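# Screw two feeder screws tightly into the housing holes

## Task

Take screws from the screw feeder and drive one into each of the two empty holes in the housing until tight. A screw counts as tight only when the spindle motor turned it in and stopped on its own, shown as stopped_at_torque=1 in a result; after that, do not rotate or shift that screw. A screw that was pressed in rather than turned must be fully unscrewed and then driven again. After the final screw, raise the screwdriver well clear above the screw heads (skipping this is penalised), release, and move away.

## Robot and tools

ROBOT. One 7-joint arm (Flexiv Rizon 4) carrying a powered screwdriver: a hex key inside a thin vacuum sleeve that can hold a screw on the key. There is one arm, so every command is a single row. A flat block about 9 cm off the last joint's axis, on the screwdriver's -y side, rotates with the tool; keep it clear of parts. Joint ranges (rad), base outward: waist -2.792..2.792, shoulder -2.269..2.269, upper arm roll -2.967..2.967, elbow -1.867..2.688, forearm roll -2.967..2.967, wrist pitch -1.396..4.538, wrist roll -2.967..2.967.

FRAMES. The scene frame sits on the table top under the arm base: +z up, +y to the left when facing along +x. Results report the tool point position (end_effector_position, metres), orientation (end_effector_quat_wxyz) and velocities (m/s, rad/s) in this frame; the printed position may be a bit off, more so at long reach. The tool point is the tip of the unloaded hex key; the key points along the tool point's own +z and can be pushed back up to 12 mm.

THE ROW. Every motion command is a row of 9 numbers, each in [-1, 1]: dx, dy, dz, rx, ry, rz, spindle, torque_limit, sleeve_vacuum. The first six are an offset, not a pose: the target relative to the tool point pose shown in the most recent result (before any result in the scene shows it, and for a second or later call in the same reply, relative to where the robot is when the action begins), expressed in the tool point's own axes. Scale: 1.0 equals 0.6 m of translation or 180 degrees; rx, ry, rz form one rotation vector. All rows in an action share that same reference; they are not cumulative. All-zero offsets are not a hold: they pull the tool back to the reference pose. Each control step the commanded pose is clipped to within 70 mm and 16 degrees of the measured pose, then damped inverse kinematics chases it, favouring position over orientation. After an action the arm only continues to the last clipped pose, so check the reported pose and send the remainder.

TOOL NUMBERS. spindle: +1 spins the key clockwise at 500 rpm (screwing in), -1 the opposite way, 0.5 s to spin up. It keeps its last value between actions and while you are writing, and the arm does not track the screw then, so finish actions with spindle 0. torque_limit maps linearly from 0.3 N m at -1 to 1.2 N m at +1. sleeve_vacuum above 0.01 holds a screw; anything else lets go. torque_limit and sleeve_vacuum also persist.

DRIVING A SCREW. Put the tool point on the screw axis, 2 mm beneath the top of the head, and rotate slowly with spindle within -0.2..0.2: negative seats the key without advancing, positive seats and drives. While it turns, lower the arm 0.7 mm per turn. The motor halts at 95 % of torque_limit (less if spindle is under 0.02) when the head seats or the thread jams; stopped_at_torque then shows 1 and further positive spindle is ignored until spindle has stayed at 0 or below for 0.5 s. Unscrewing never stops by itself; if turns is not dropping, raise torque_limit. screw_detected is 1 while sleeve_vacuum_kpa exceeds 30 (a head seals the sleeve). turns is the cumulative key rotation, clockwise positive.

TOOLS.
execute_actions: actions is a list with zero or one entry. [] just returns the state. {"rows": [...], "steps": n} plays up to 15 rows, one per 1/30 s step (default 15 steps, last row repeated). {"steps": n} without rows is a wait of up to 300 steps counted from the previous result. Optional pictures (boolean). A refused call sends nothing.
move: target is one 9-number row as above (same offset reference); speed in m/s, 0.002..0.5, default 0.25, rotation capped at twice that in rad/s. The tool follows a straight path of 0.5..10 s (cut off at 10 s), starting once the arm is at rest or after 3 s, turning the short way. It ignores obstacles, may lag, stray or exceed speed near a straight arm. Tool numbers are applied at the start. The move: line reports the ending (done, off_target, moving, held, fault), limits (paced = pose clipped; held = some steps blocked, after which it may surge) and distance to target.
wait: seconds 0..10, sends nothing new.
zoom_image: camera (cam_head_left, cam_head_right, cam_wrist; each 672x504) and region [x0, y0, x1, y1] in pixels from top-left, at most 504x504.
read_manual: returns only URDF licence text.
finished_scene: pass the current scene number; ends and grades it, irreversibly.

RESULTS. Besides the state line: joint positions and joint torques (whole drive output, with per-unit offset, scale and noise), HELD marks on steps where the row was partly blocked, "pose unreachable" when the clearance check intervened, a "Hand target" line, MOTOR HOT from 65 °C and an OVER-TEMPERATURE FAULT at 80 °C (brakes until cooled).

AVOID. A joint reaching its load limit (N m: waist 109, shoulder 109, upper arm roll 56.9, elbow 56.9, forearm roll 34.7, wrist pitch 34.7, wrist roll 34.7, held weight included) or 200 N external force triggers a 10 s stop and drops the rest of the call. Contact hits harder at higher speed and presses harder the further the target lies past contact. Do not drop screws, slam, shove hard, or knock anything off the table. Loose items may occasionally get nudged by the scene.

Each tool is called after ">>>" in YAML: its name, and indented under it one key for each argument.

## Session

>>> execute_actions:
  actions: []

Scene clock: 0.00 s of 6600.00 s.
end_effector_position=(+0.3333, +0.0417, +0.5345) sleeve_vacuum_kpa=0 screw_detected=0 stopped_at_torque=0 turns=0.00 end_effector_quat_wxyz=(+0.007, +0.707, +0.705, -0.055) end_effector_velocity=(+0.000, +0.000, +0.000) end_effector_angular_velocity=(+0.000, -0.001, +0.000)
Joint positions: [ 0.434  0.565 -0.16   1.709 -0.092 -0.419 -1.314]
Joint velocities: [-0.     0.     0.     0.    -0.     0.001  0.   ]
Joint torques (N m, as the joint torque sensors report them, + toward a larger angle): no reading
Motor temperatures (°C, as the motors report them): [33 32 34 34 33 36 36]
Hand target: +0.333, +0.042, +0.535; +0.007, +0.707, +0.705, -0.055

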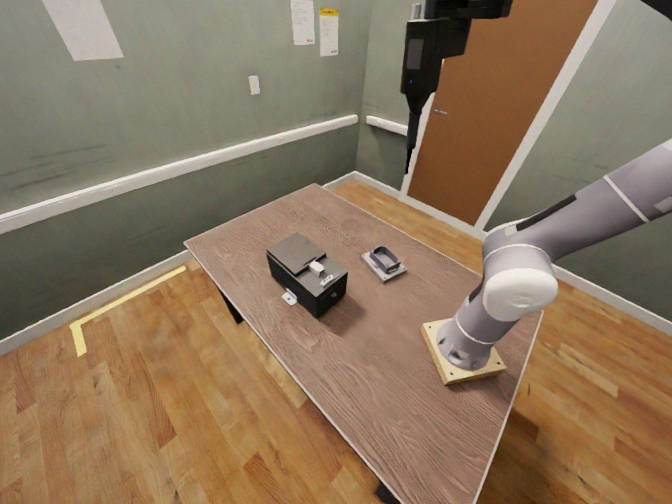

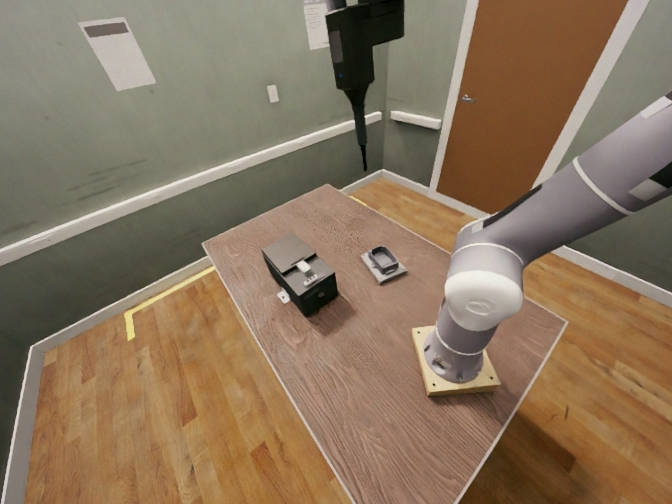

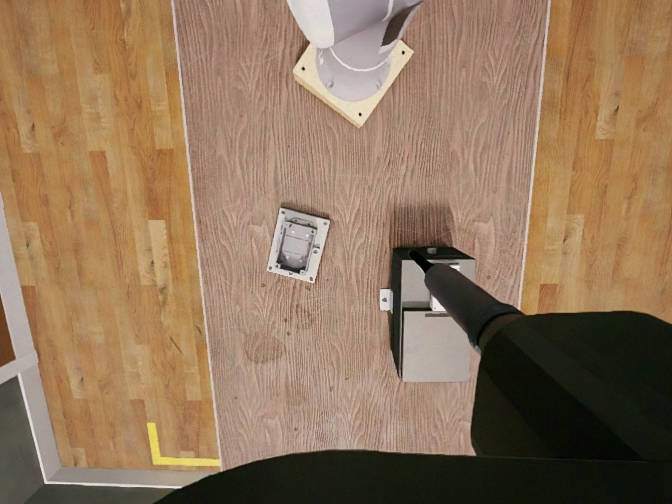

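>>> move:
  target: [0.328,0.248,0.508,-0.0216,0.028,-0.001,0,0,0]

>>> zoom_image:
  camera: "cam_wrist"
  region: [340,180,460,290]

Scene clock: 6.13 s of 6600.00 s.
end_effector_position=(+0.4621, +0.2094, +0.2039) sleeve_vacuum_kpa=0 screw_detected=0 stopped_at_torque=0 turns=0.00 end_effector_quat_wxyz=(+0.001, +0.707, +0.707, +0.000) end_effector_velocity=(+0.001, +0.001, -0.000) end_effector_angular_velocity=(+0.001, -0.002, -0.000)
Joint positions: [ 0.538  0.123 -0.059  2.264  0.052  0.67  -1.128]
Joint velocities: [ 0.    -0.002 -0.    -0.001  0.001  0.003 -0.   ]
Joint torques (N m, as the joint torque sensors report them, + toward a larger angle): [ -0.09  28.79  -1.24 -28.16  -2.69   5.28  -0.38]
Motor temperatures (°C, as the motors report them): [33 32 34 35 33 36 36]
Hand target: +0.462, +0.210, +0.204; +0.001, +0.707, +0.707, +0.000
Off the commanded pose: 0.001 m, 0 deg.
After step 90, 1.03 s passed at rest.
move: done

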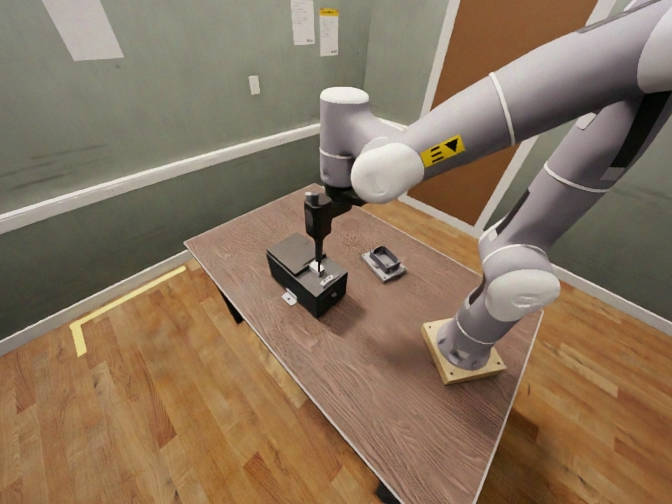

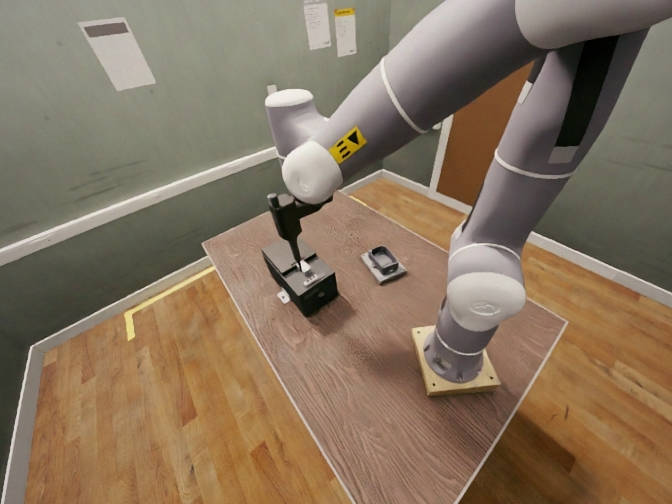

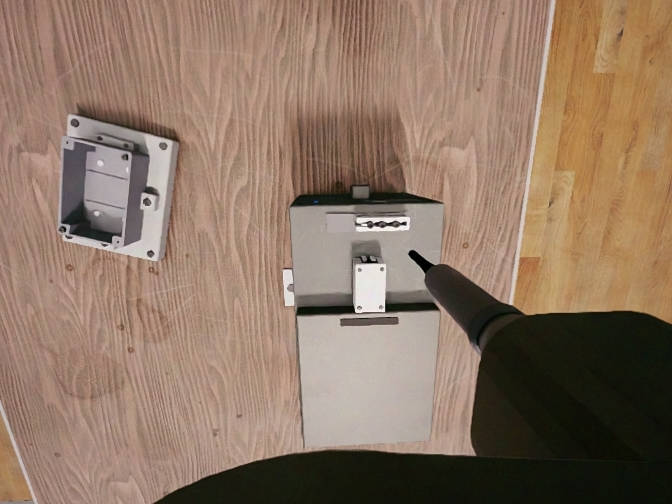

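Region (340, 180, 460, 290) of cam_wrist's 672x504 image, scaled by 4.200, with more detail than that image has; it fills the top 462 rows of this view, and the rest is white.

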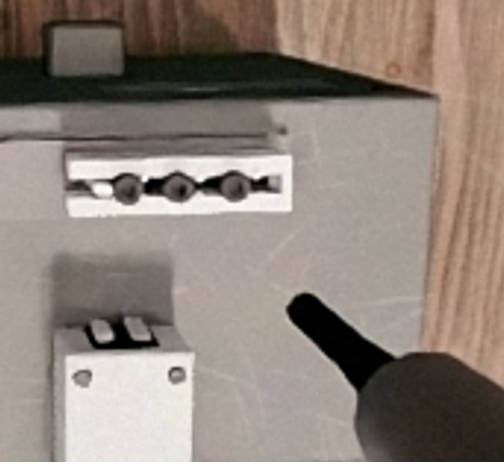

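>>> move:
  target: [-0.0108,-0.0325,0.04,0,0,0,0,0,0]
  speed: 0.08

>>> zoom_image:
  camera: "cam_wrist"
  region: [370,210,450,290]

>>> zoom_image:
  camera: "cam_head_left"
  region: [308,260,343,295]

>>> zoom_image:
  camera: "cam_head_right"
  region: [290,260,325,295]

Scene clock: 12.00 s of 6600.00 s.
end_effector_position=(+0.4425, +0.2029, +0.1799) sleeve_vacuum_kpa=0 screw_detected=0 stopped_at_torque=0 turns=0.00 end_effector_quat_wxyz=(+0.001, +0.707, +0.707, -0.000) end_effector_velocity=(-0.000, -0.000, -0.001) end_effector_angular_velocity=(+0.000, -0.001, -0.001)
Joint positions: [ 0.535  0.126 -0.044  2.346  0.056  0.749 -1.123]
Joint velocities: [-0.     0.    -0.     0.003  0.     0.003  0.   ]
Joint torques (N m, as the joint torque sensors report them, + toward a larger angle): [ -1.71  29.08  -0.35 -25.62  -2.66   5.38   0.41]
Motor temperatures (°C, as the motors report them): [33 32 34 36 33 36 36]
Hand target: +0.443, +0.203, +0.180; +0.001, +0.707, +0.707, +0.000
Off the commanded pose: 0.000 m, 0 deg.
After step 90, 2.10 s passed at rest.
move: done

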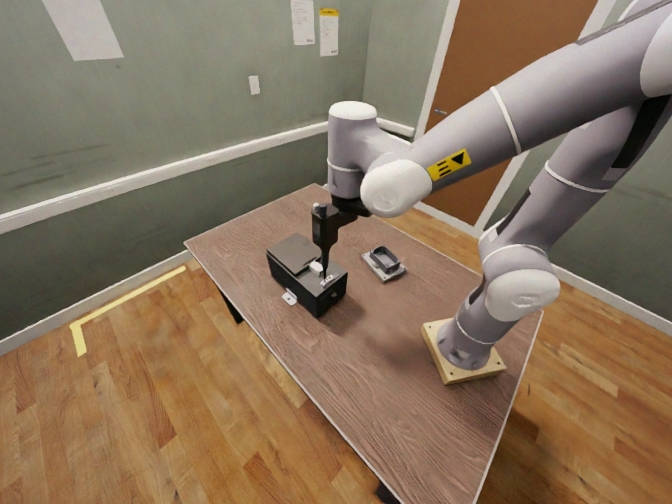

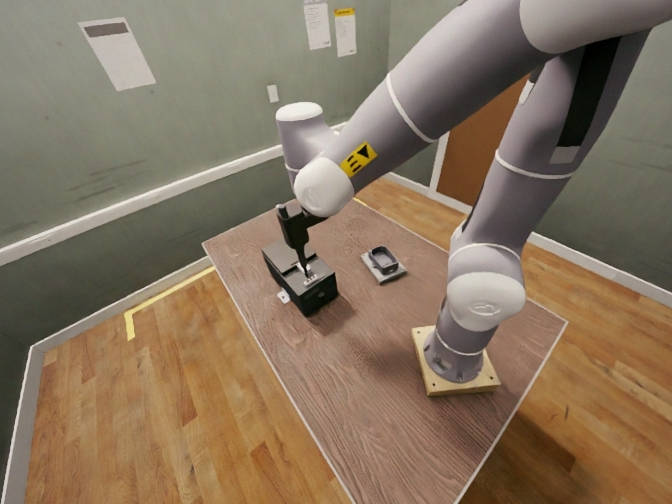

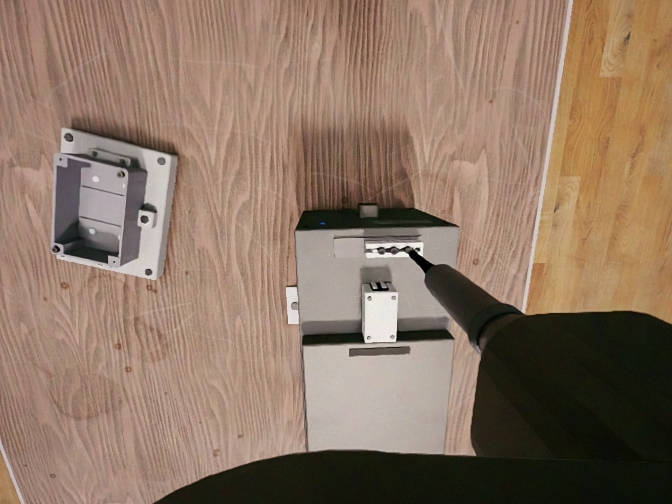

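Region (370, 210, 450, 290) of cam_wrist's 672x504 image, scaled by 6.300, with more detail than that image has.

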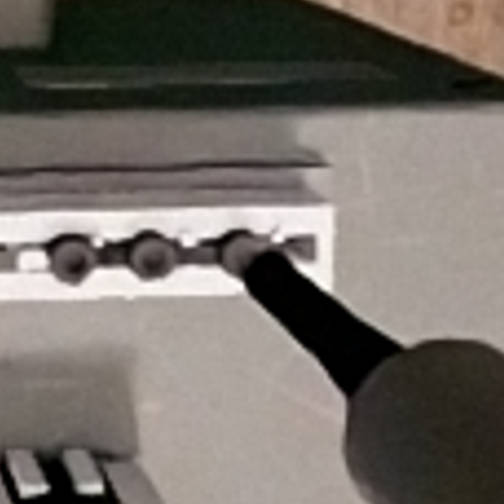

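Region (308, 260, 343, 295) of cam_head_left's 672x504 image, scaled by 14.400, with more detail than that image has.

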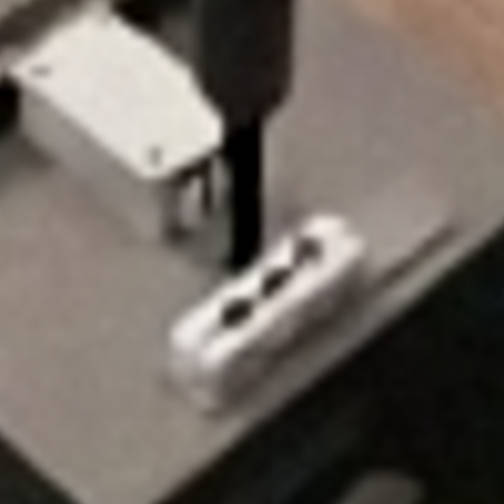

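Region (290, 260, 325, 295) of cam_head_right's 672x504 image, scaled by 14.400, with more detail than that image has.

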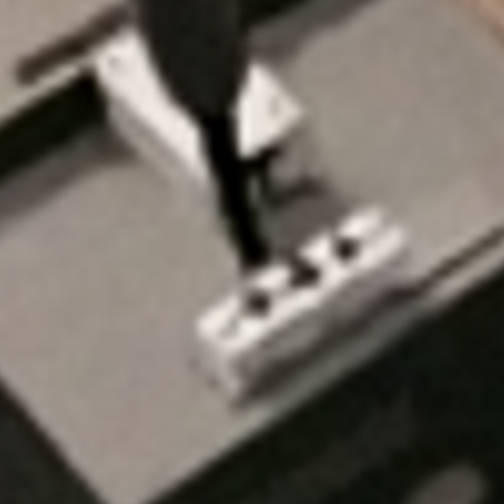

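>>> move:
  target: [0.0005,0.0017,0.014,0,0,0,0,0,1]
  speed: 0.02

>>> zoom_image:
  camera: "cam_wrist"
  region: [370,210,450,290]

>>> move:
  target: [0,0,0.013,0,0,0,-0.1,0,1]
  speed: 0.005

>>> execute_actions:
  actions:
    - {"rows":[[0,0,0,0,0,0,0,0,1]],"steps":3}
  pictures: false

>>> zoom_image:
  camera: "cam_wrist"
  region: [370,210,450,290]

Scene clock: 30.67 s of 6600.00 s.
end_effector_position=(+0.4435, +0.2031, +0.1716) sleeve_vacuum_kpa=14 screw_detected=0 stopped_at_torque=0 turns=0.00 end_effector_quat_wxyz=(+0.001, +0.707, +0.707, -0.000) end_effector_velocity=(+0.001, +0.000, -0.000) end_effector_angular_velocity=(+0.001, -0.002, +0.000)
Joint positions: [ 0.536  0.106 -0.044  2.353  0.058  0.776 -1.125]
Joint velocities: [-0.    -0.002 -0.    -0.     0.     0.004 -0.   ]
Joint torques (N m, as the joint torque sensors report them, + toward a larger angle): [ -1.31  27.61  -0.9  -25.09  -2.2    5.31  -0.06]
Motor temperatures (°C, as the motors report them): [33 33 34 37 33 36 36]
Hand target: +0.444, +0.203, +0.171; +0.001, +0.707, +0.707, -0.000
Off the commanded pose: 0.000 m, 0 deg.
After step 90, 14.97 s passed at rest.
move: done

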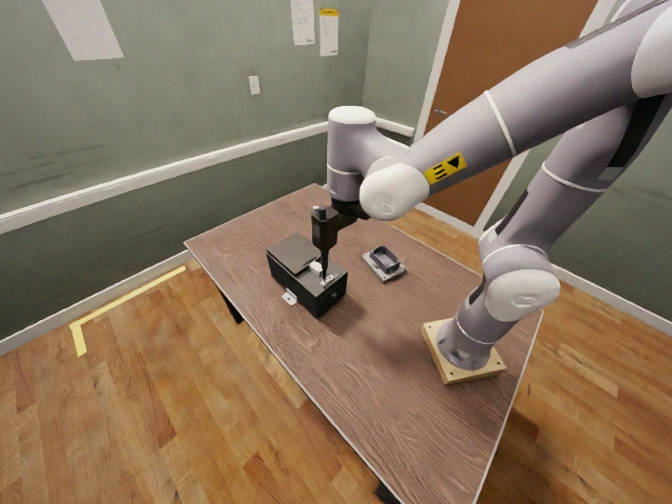

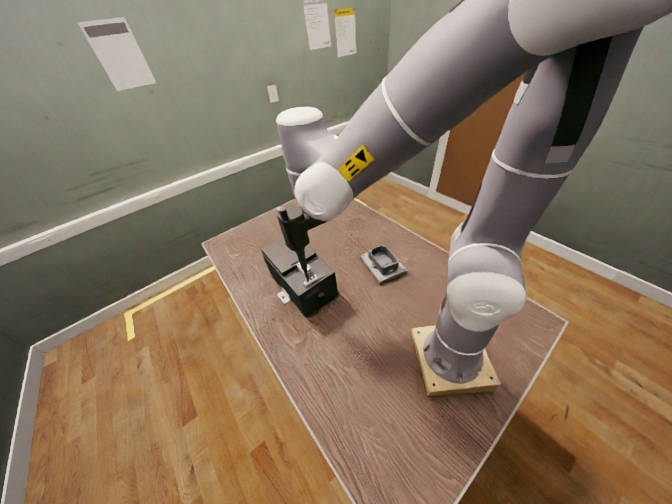

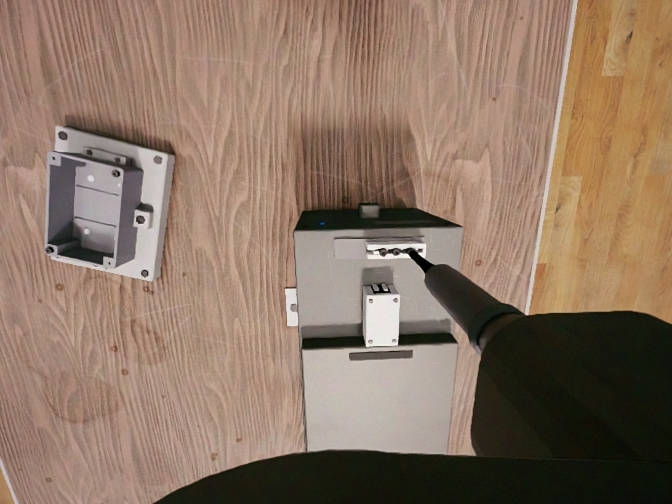

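Region (370, 210, 450, 290) of cam_wrist's 672x504 image, scaled by 6.300, with more detail than that image has.

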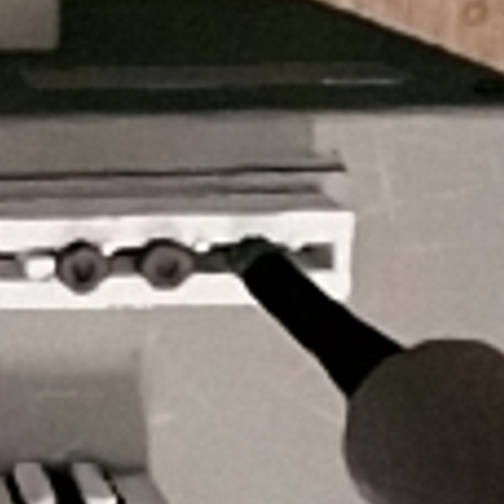

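Scene clock: 32.43 s of 6600.00 s.
end_effector_position=(+0.4439, +0.2029, +0.1641) sleeve_vacuum_kpa=14 screw_detected=0 stopped_at_torque=0 turns=-1.46 end_effector_quat_wxyz=(+0.001, +0.708, +0.707, -0.000) end_effector_velocity=(-0.000, +0.000, -0.000) end_effector_angular_velocity=(-0.000, +0.000, +0.000)
Joint positions: [ 0.537  0.089 -0.044  2.361  0.06   0.801 -1.126]
Joint velocities: [-0.    -0.001  0.     0.     0.     0.    -0.   ]
Joint torques (N m, as the joint torque sensors report them, + toward a larger angle): [ -0.02  26.6    0.16 -23.59  -2.04   5.18  -0.06]
Motor temperatures (°C, as the motors report them): [33 33 34 37 33 36 36]
Hand target: +0.444, +0.203, +0.164; +0.001, +0.707, +0.707, -0.000
Off the commanded pose: 0.001 m, 0 deg.
move: done

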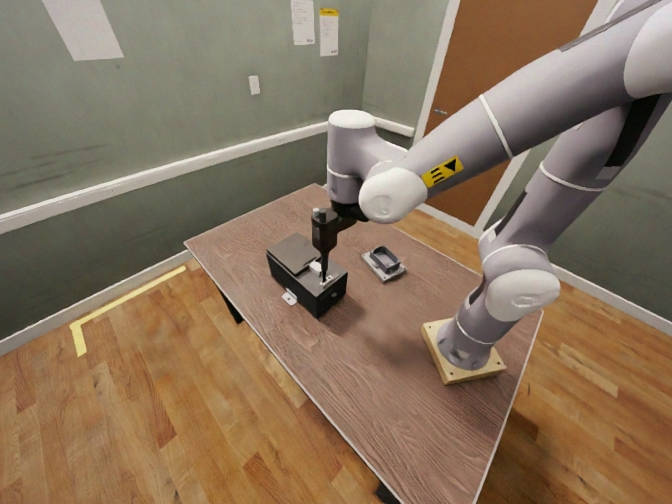

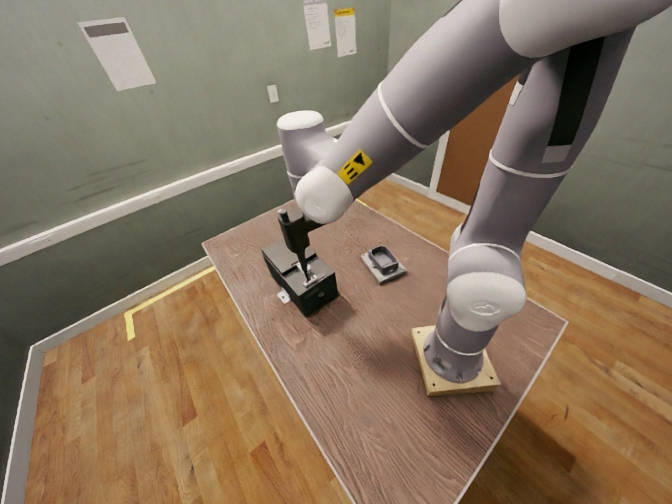

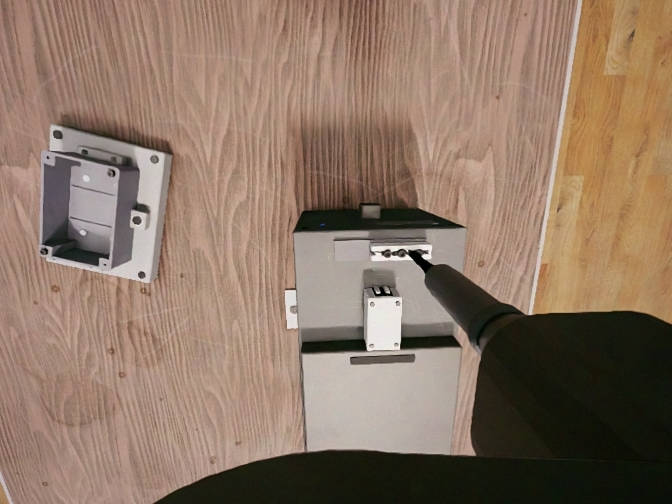

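Scene clock: 32.53 s of 6600.00 s.
end_effector_position=(+0.4440, +0.2030, +0.1642) sleeve_vacuum_kpa=14 screw_detected=0 stopped_at_torque=0 turns=-1.46 end_effector_quat_wxyz=(+0.001, +0.708, +0.707, +0.000) end_effector_velocity=(+0.000, +0.000, +0.001) end_effector_angular_velocity=(+0.000, -0.001, +0.000)
Joint positions: [ 0.537  0.089 -0.044  2.361  0.06   0.801 -1.126]
Joint velocities: [ 0.     0.001  0.    -0.    -0.     0.     0.   ]
Joint torques (N m, as the joint torque sensors report them, + toward a larger angle): [ -1.    28.13  -0.89 -24.59  -2.29   4.76  -0.01]
Motor temperatures (°C, as the motors report them): [33 33 34 37 33 36 36]
Hand target: +0.444, +0.203, +0.164; +0.001, +0.708, +0.707, -0.000
Off the commanded pose: 0.000 m, 0 deg.
Steps of this call (steps 1 to 3: all 3 steps of this action). Readings (end_effector_position | what the end effector reports):
1: (+0.4439, +0.2030, +0.1641) | sleeve_vacuum_kpa=14 screw_detected=0 stopped_at_torque=0 turns=-1.46
2: (+0.4439, +0.2030, +0.1642) | sleeve_vacuum_kpa=14 screw_detected=0 stopped_at_torque=0 turns=-1.46
3: the state above

Region (370, 210, 450, 290) of cam_wrist's 672x504 image, scaled by 6.300, with more detail than that image has.

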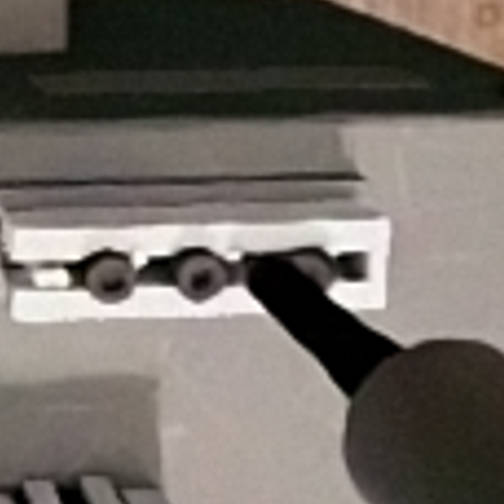

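>>> move:
  target: [0,0,-0.0263,0,0,0,0,0,1]
  speed: 0.04

>>> move:
  target: [-0.016,0,0,0,0,0,0,0,1]
  speed: 0.04

>>> zoom_image:
  camera: "cam_wrist"
  region: [370,210,450,290]

>>> zoom_image:
  camera: "cam_head_left"
  region: [308,260,343,295]

>>> zoom_image:
  camera: "cam_head_right"
  region: [290,260,325,295]

Scene clock: 37.73 s of 6600.00 s.
end_effector_position=(+0.4439, +0.2031, +0.1799) sleeve_vacuum_kpa=14 screw_detected=0 stopped_at_torque=0 turns=-1.46 end_effector_quat_wxyz=(+0.001, +0.707, +0.707, +0.000) end_effector_velocity=(-0.000, -0.000, +0.001) end_effector_angular_velocity=(-0.001, +0.001, -0.000)
Joint positions: [ 0.534  0.123 -0.044  2.343  0.056  0.75  -1.124]
Joint velocities: [-0.     0.002 -0.    -0.001 -0.    -0.003  0.   ]
Joint torques (N m, as the joint torque sensors report them, + toward a larger angle): [ -2.25  29.39  -1.28 -26.41  -2.96   3.92   0.32]
Motor temperatures (°C, as the motors report them): [33 33 34 38 33 36 36]
Hand target: +0.444, +0.203, +0.180; +0.001, +0.708, +0.707, +0.000
Off the commanded pose: 0.000 m, 0 deg.
After step 90, 1.47 s passed at rest.
move: done

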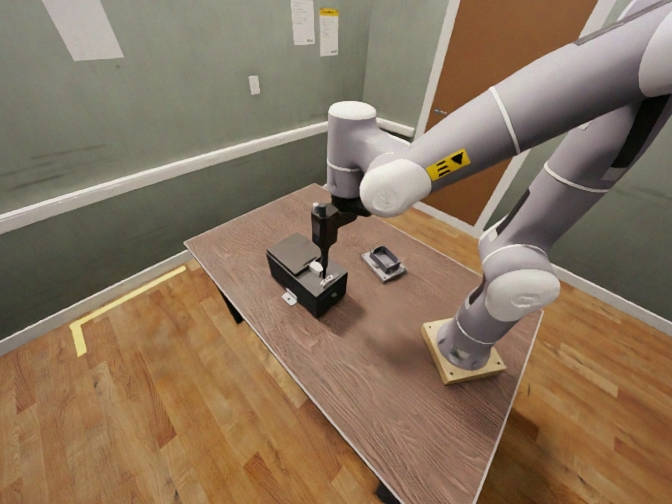

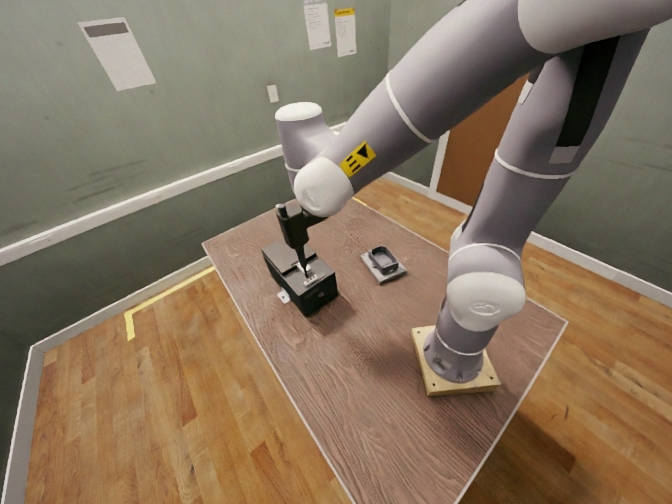

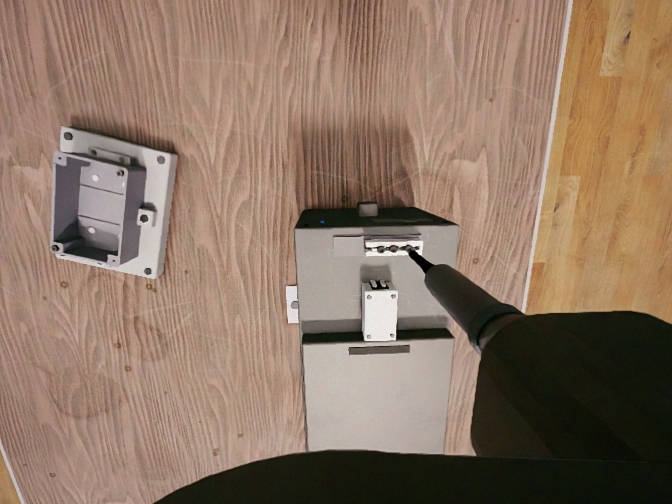

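Scene clock: 38.43 s of 6600.00 s.
end_effector_position=(+0.4438, +0.1936, +0.1798) sleeve_vacuum_kpa=14 screw_detected=0 stopped_at_torque=0 turns=-1.46 end_effector_quat_wxyz=(+0.001, +0.707, +0.707, -0.000) end_effector_velocity=(-0.000, -0.001, +0.000) end_effector_angular_velocity=(+0.000, +0.000, +0.001)
Joint positions: [ 0.525  0.129 -0.055  2.35   0.056  0.749 -1.144]
Joint velocities: [-0.001  0.001 -0.001  0.001  0.    -0.    -0.002]
Joint torques (N m, as the joint torque sensors report them, + toward a larger angle): [ -3.01  28.21  -1.92 -25.48  -2.37   5.44  -0.08]
Motor temperatures (°C, as the motors report them): [33 33 34 38 33 36 36]
Hand target: +0.444, +0.194, +0.180; +0.001, +0.707, +0.707, +0.000
Off the commanded pose: 0.000 m, 0 deg.
move: done

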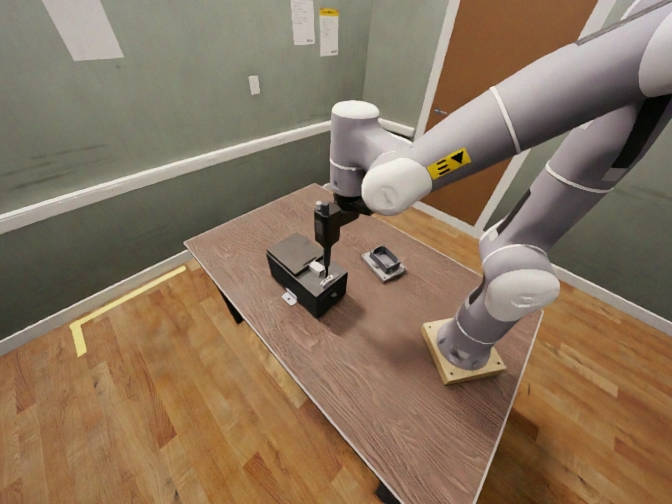

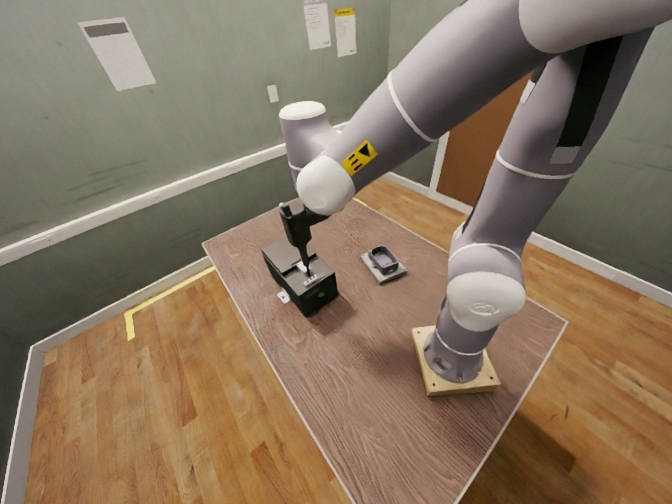

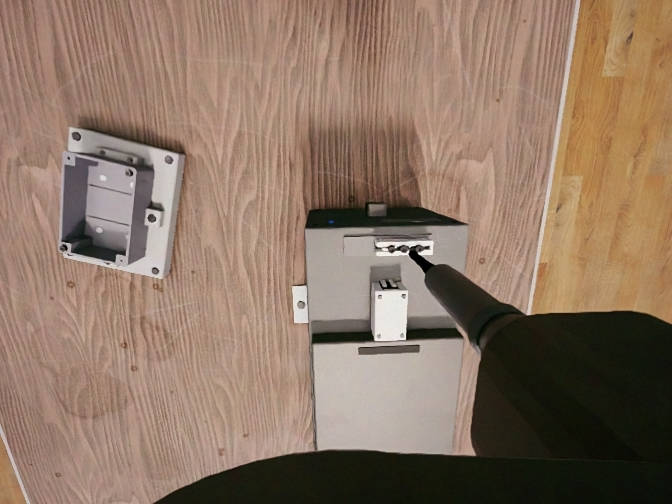

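Region (370, 210, 450, 290) of cam_wrist's 672x504 image, scaled by 6.300, with more detail than that image has.

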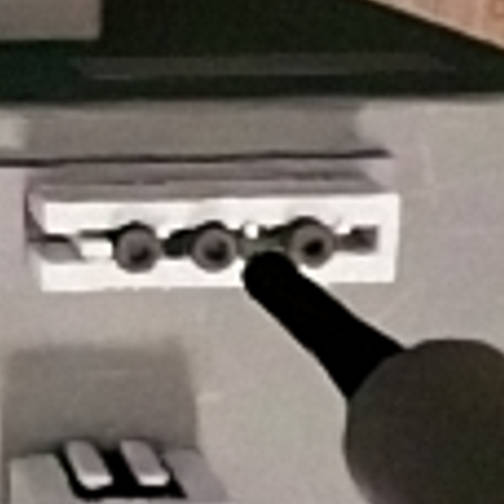

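Region (308, 260, 343, 295) of cam_head_left's 672x504 image, scaled by 14.400, with more detail than that image has.

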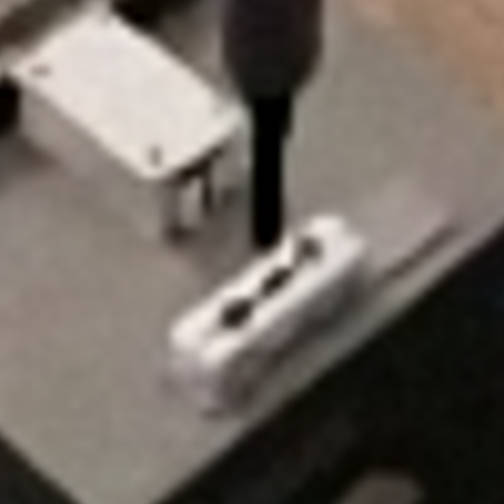

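Region (290, 260, 325, 295) of cam_head_right's 672x504 image, scaled by 14.400, with more detail than that image has.

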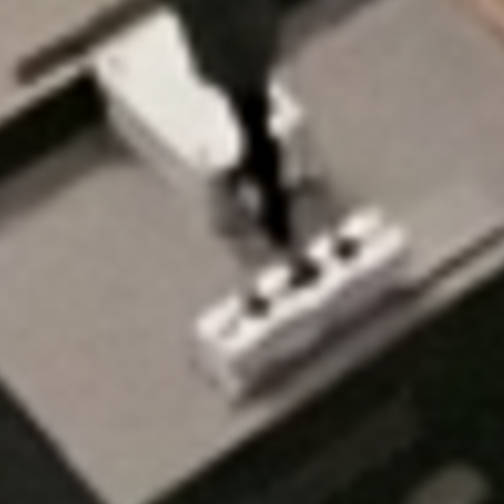

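>>> move:
  target: [-0.0249,0,0,0,0,0,0,0,1]
  speed: 0.04

>>> zoom_image:
  camera: "cam_wrist"
  region: [370,210,450,290]

>>> move:
  target: [0,0,0.017,0,0,0,0,0,1]
  speed: 0.02

>>> zoom_image:
  camera: "cam_head_left"
  region: [308,260,343,295]

>>> zoom_image:
  camera: "cam_head_right"
  region: [290,260,325,295]

>>> zoom_image:
  camera: "cam_wrist"
  region: [370,210,450,290]

Scene clock: 48.00 s of 6600.00 s.
end_effector_position=(+0.4436, +0.1787, +0.1798) sleeve_vacuum_kpa=14 screw_detected=0 stopped_at_torque=0 turns=-1.46 end_effector_quat_wxyz=(+0.001, +0.707, +0.707, -0.000) end_effector_velocity=(+0.000, -0.001, -0.000) end_effector_angular_velocity=(+0.000, -0.000, +0.001)
Joint positions: [ 0.509  0.137 -0.072  2.36   0.057  0.749 -1.177]
Joint velocities: [-0.001  0.    -0.001  0.001  0.     0.001 -0.002]
Joint torques (N m, as the joint torque sensors report them, + toward a larger angle): [ -2.5   28.    -1.42 -25.55  -2.41   5.49  -0.18]
Motor temperatures (°C, as the motors report them): [33 33 34 38 33 36 36]
Hand target: +0.444, +0.179, +0.180; +0.001, +0.707, +0.707, -0.000
Off the commanded pose: 0.000 m, 0 deg.
After step 90, 5.83 s passed at rest.
move: done

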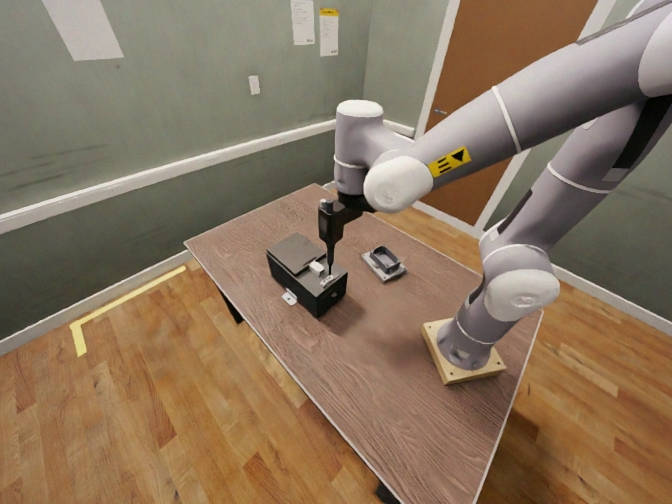

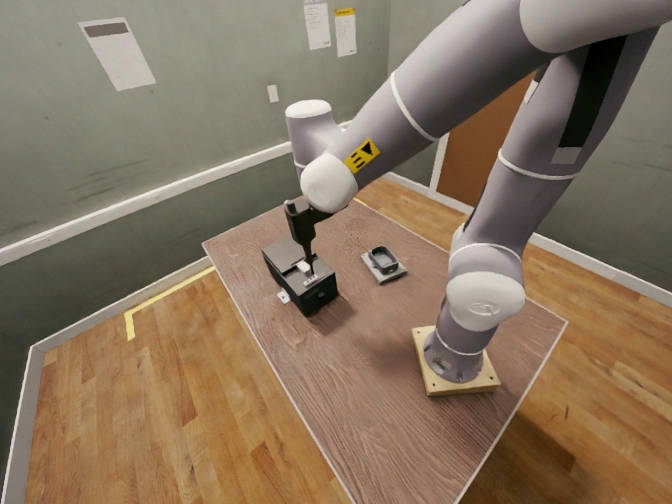

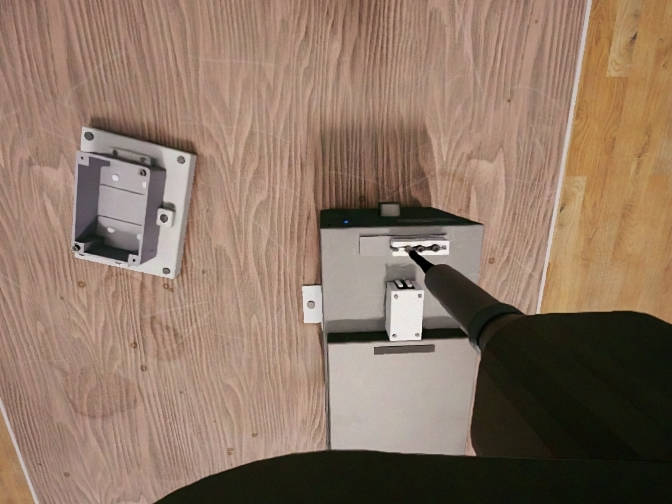

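Region (370, 210, 450, 290) of cam_wrist's 672x504 image, scaled by 6.300, with more detail than that image has.

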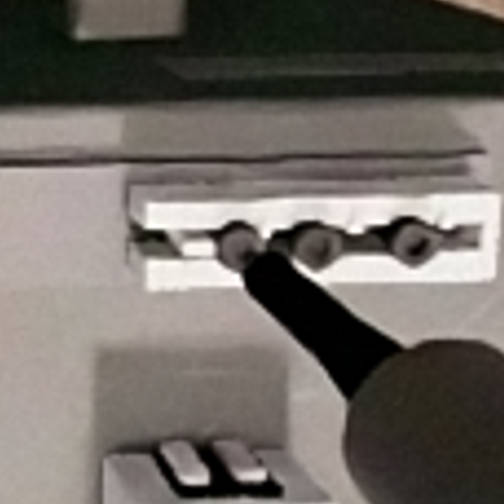

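Scene clock: 48.73 s of 6600.00 s.
end_effector_position=(+0.4437, +0.1786, +0.1697) sleeve_vacuum_kpa=14 screw_detected=0 stopped_at_torque=0 turns=-1.46 end_effector_quat_wxyz=(+0.001, +0.707, +0.707, -0.000) end_effector_velocity=(+0.001, +0.000, -0.000) end_effector_angular_velocity=(+0.001, -0.001, -0.000)
Joint positions: [ 0.51   0.115 -0.072  2.372  0.06   0.783 -1.18 ]
Joint velocities: [ 0.    -0.002 -0.     0.001  0.     0.004 -0.   ]
Joint torques (N m, as the joint torque sensors report them, + toward a larger angle): [ -0.9   26.98  -1.04 -24.9   -2.24   5.38  -0.17]
Motor temperatures (°C, as the motors report them): [33 33 34 38 33 36 36]
Hand target: +0.444, +0.179, +0.170; +0.001, +0.707, +0.707, -0.000
Off the commanded pose: 0.000 m, 0 deg.
move: done

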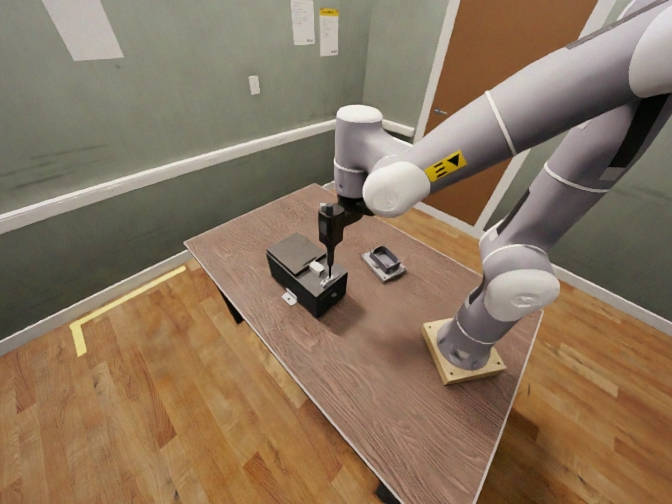

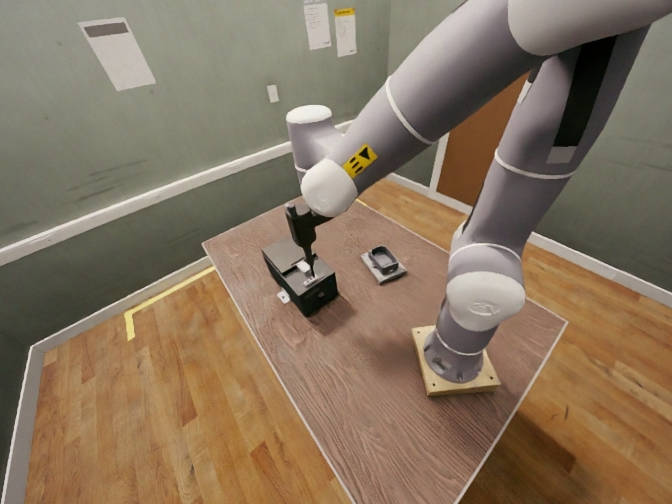

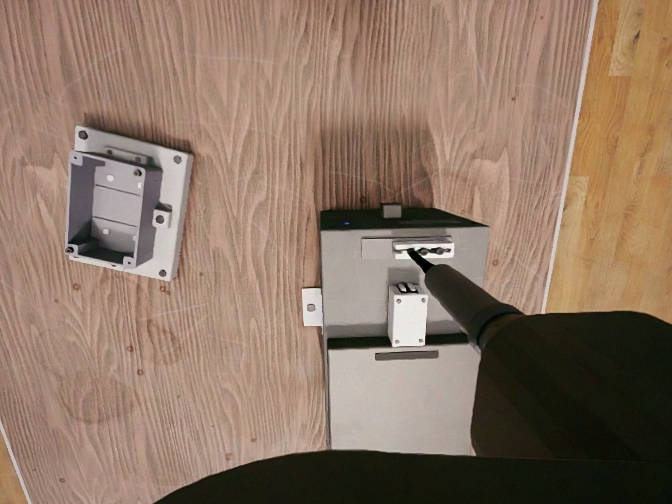

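Region (308, 260, 343, 295) of cam_head_left's 672x504 image, scaled by 14.400, with more detail than that image has.

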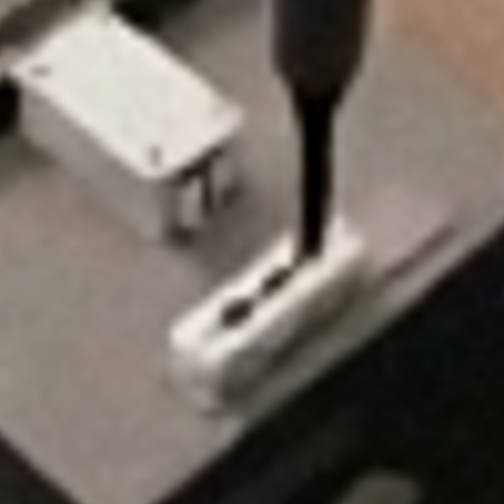

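Region (290, 260, 325, 295) of cam_head_right's 672x504 image, scaled by 14.400, with more detail than that image has.

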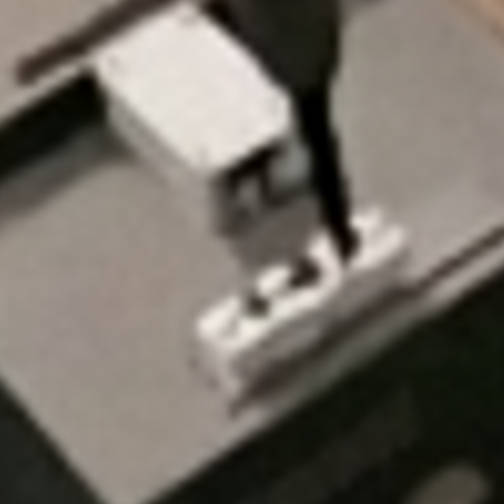

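Region (370, 210, 450, 290) of cam_wrist's 672x504 image, scaled by 6.300, with more detail than that image has.

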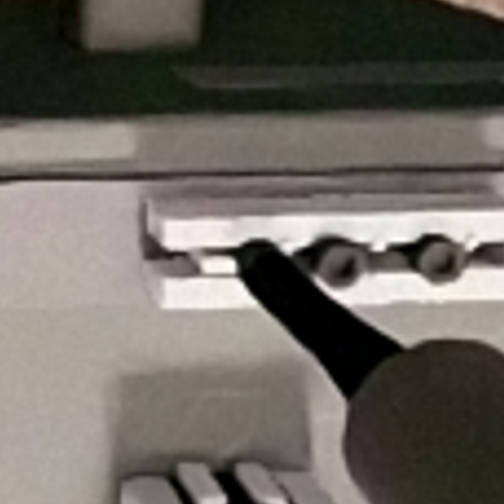

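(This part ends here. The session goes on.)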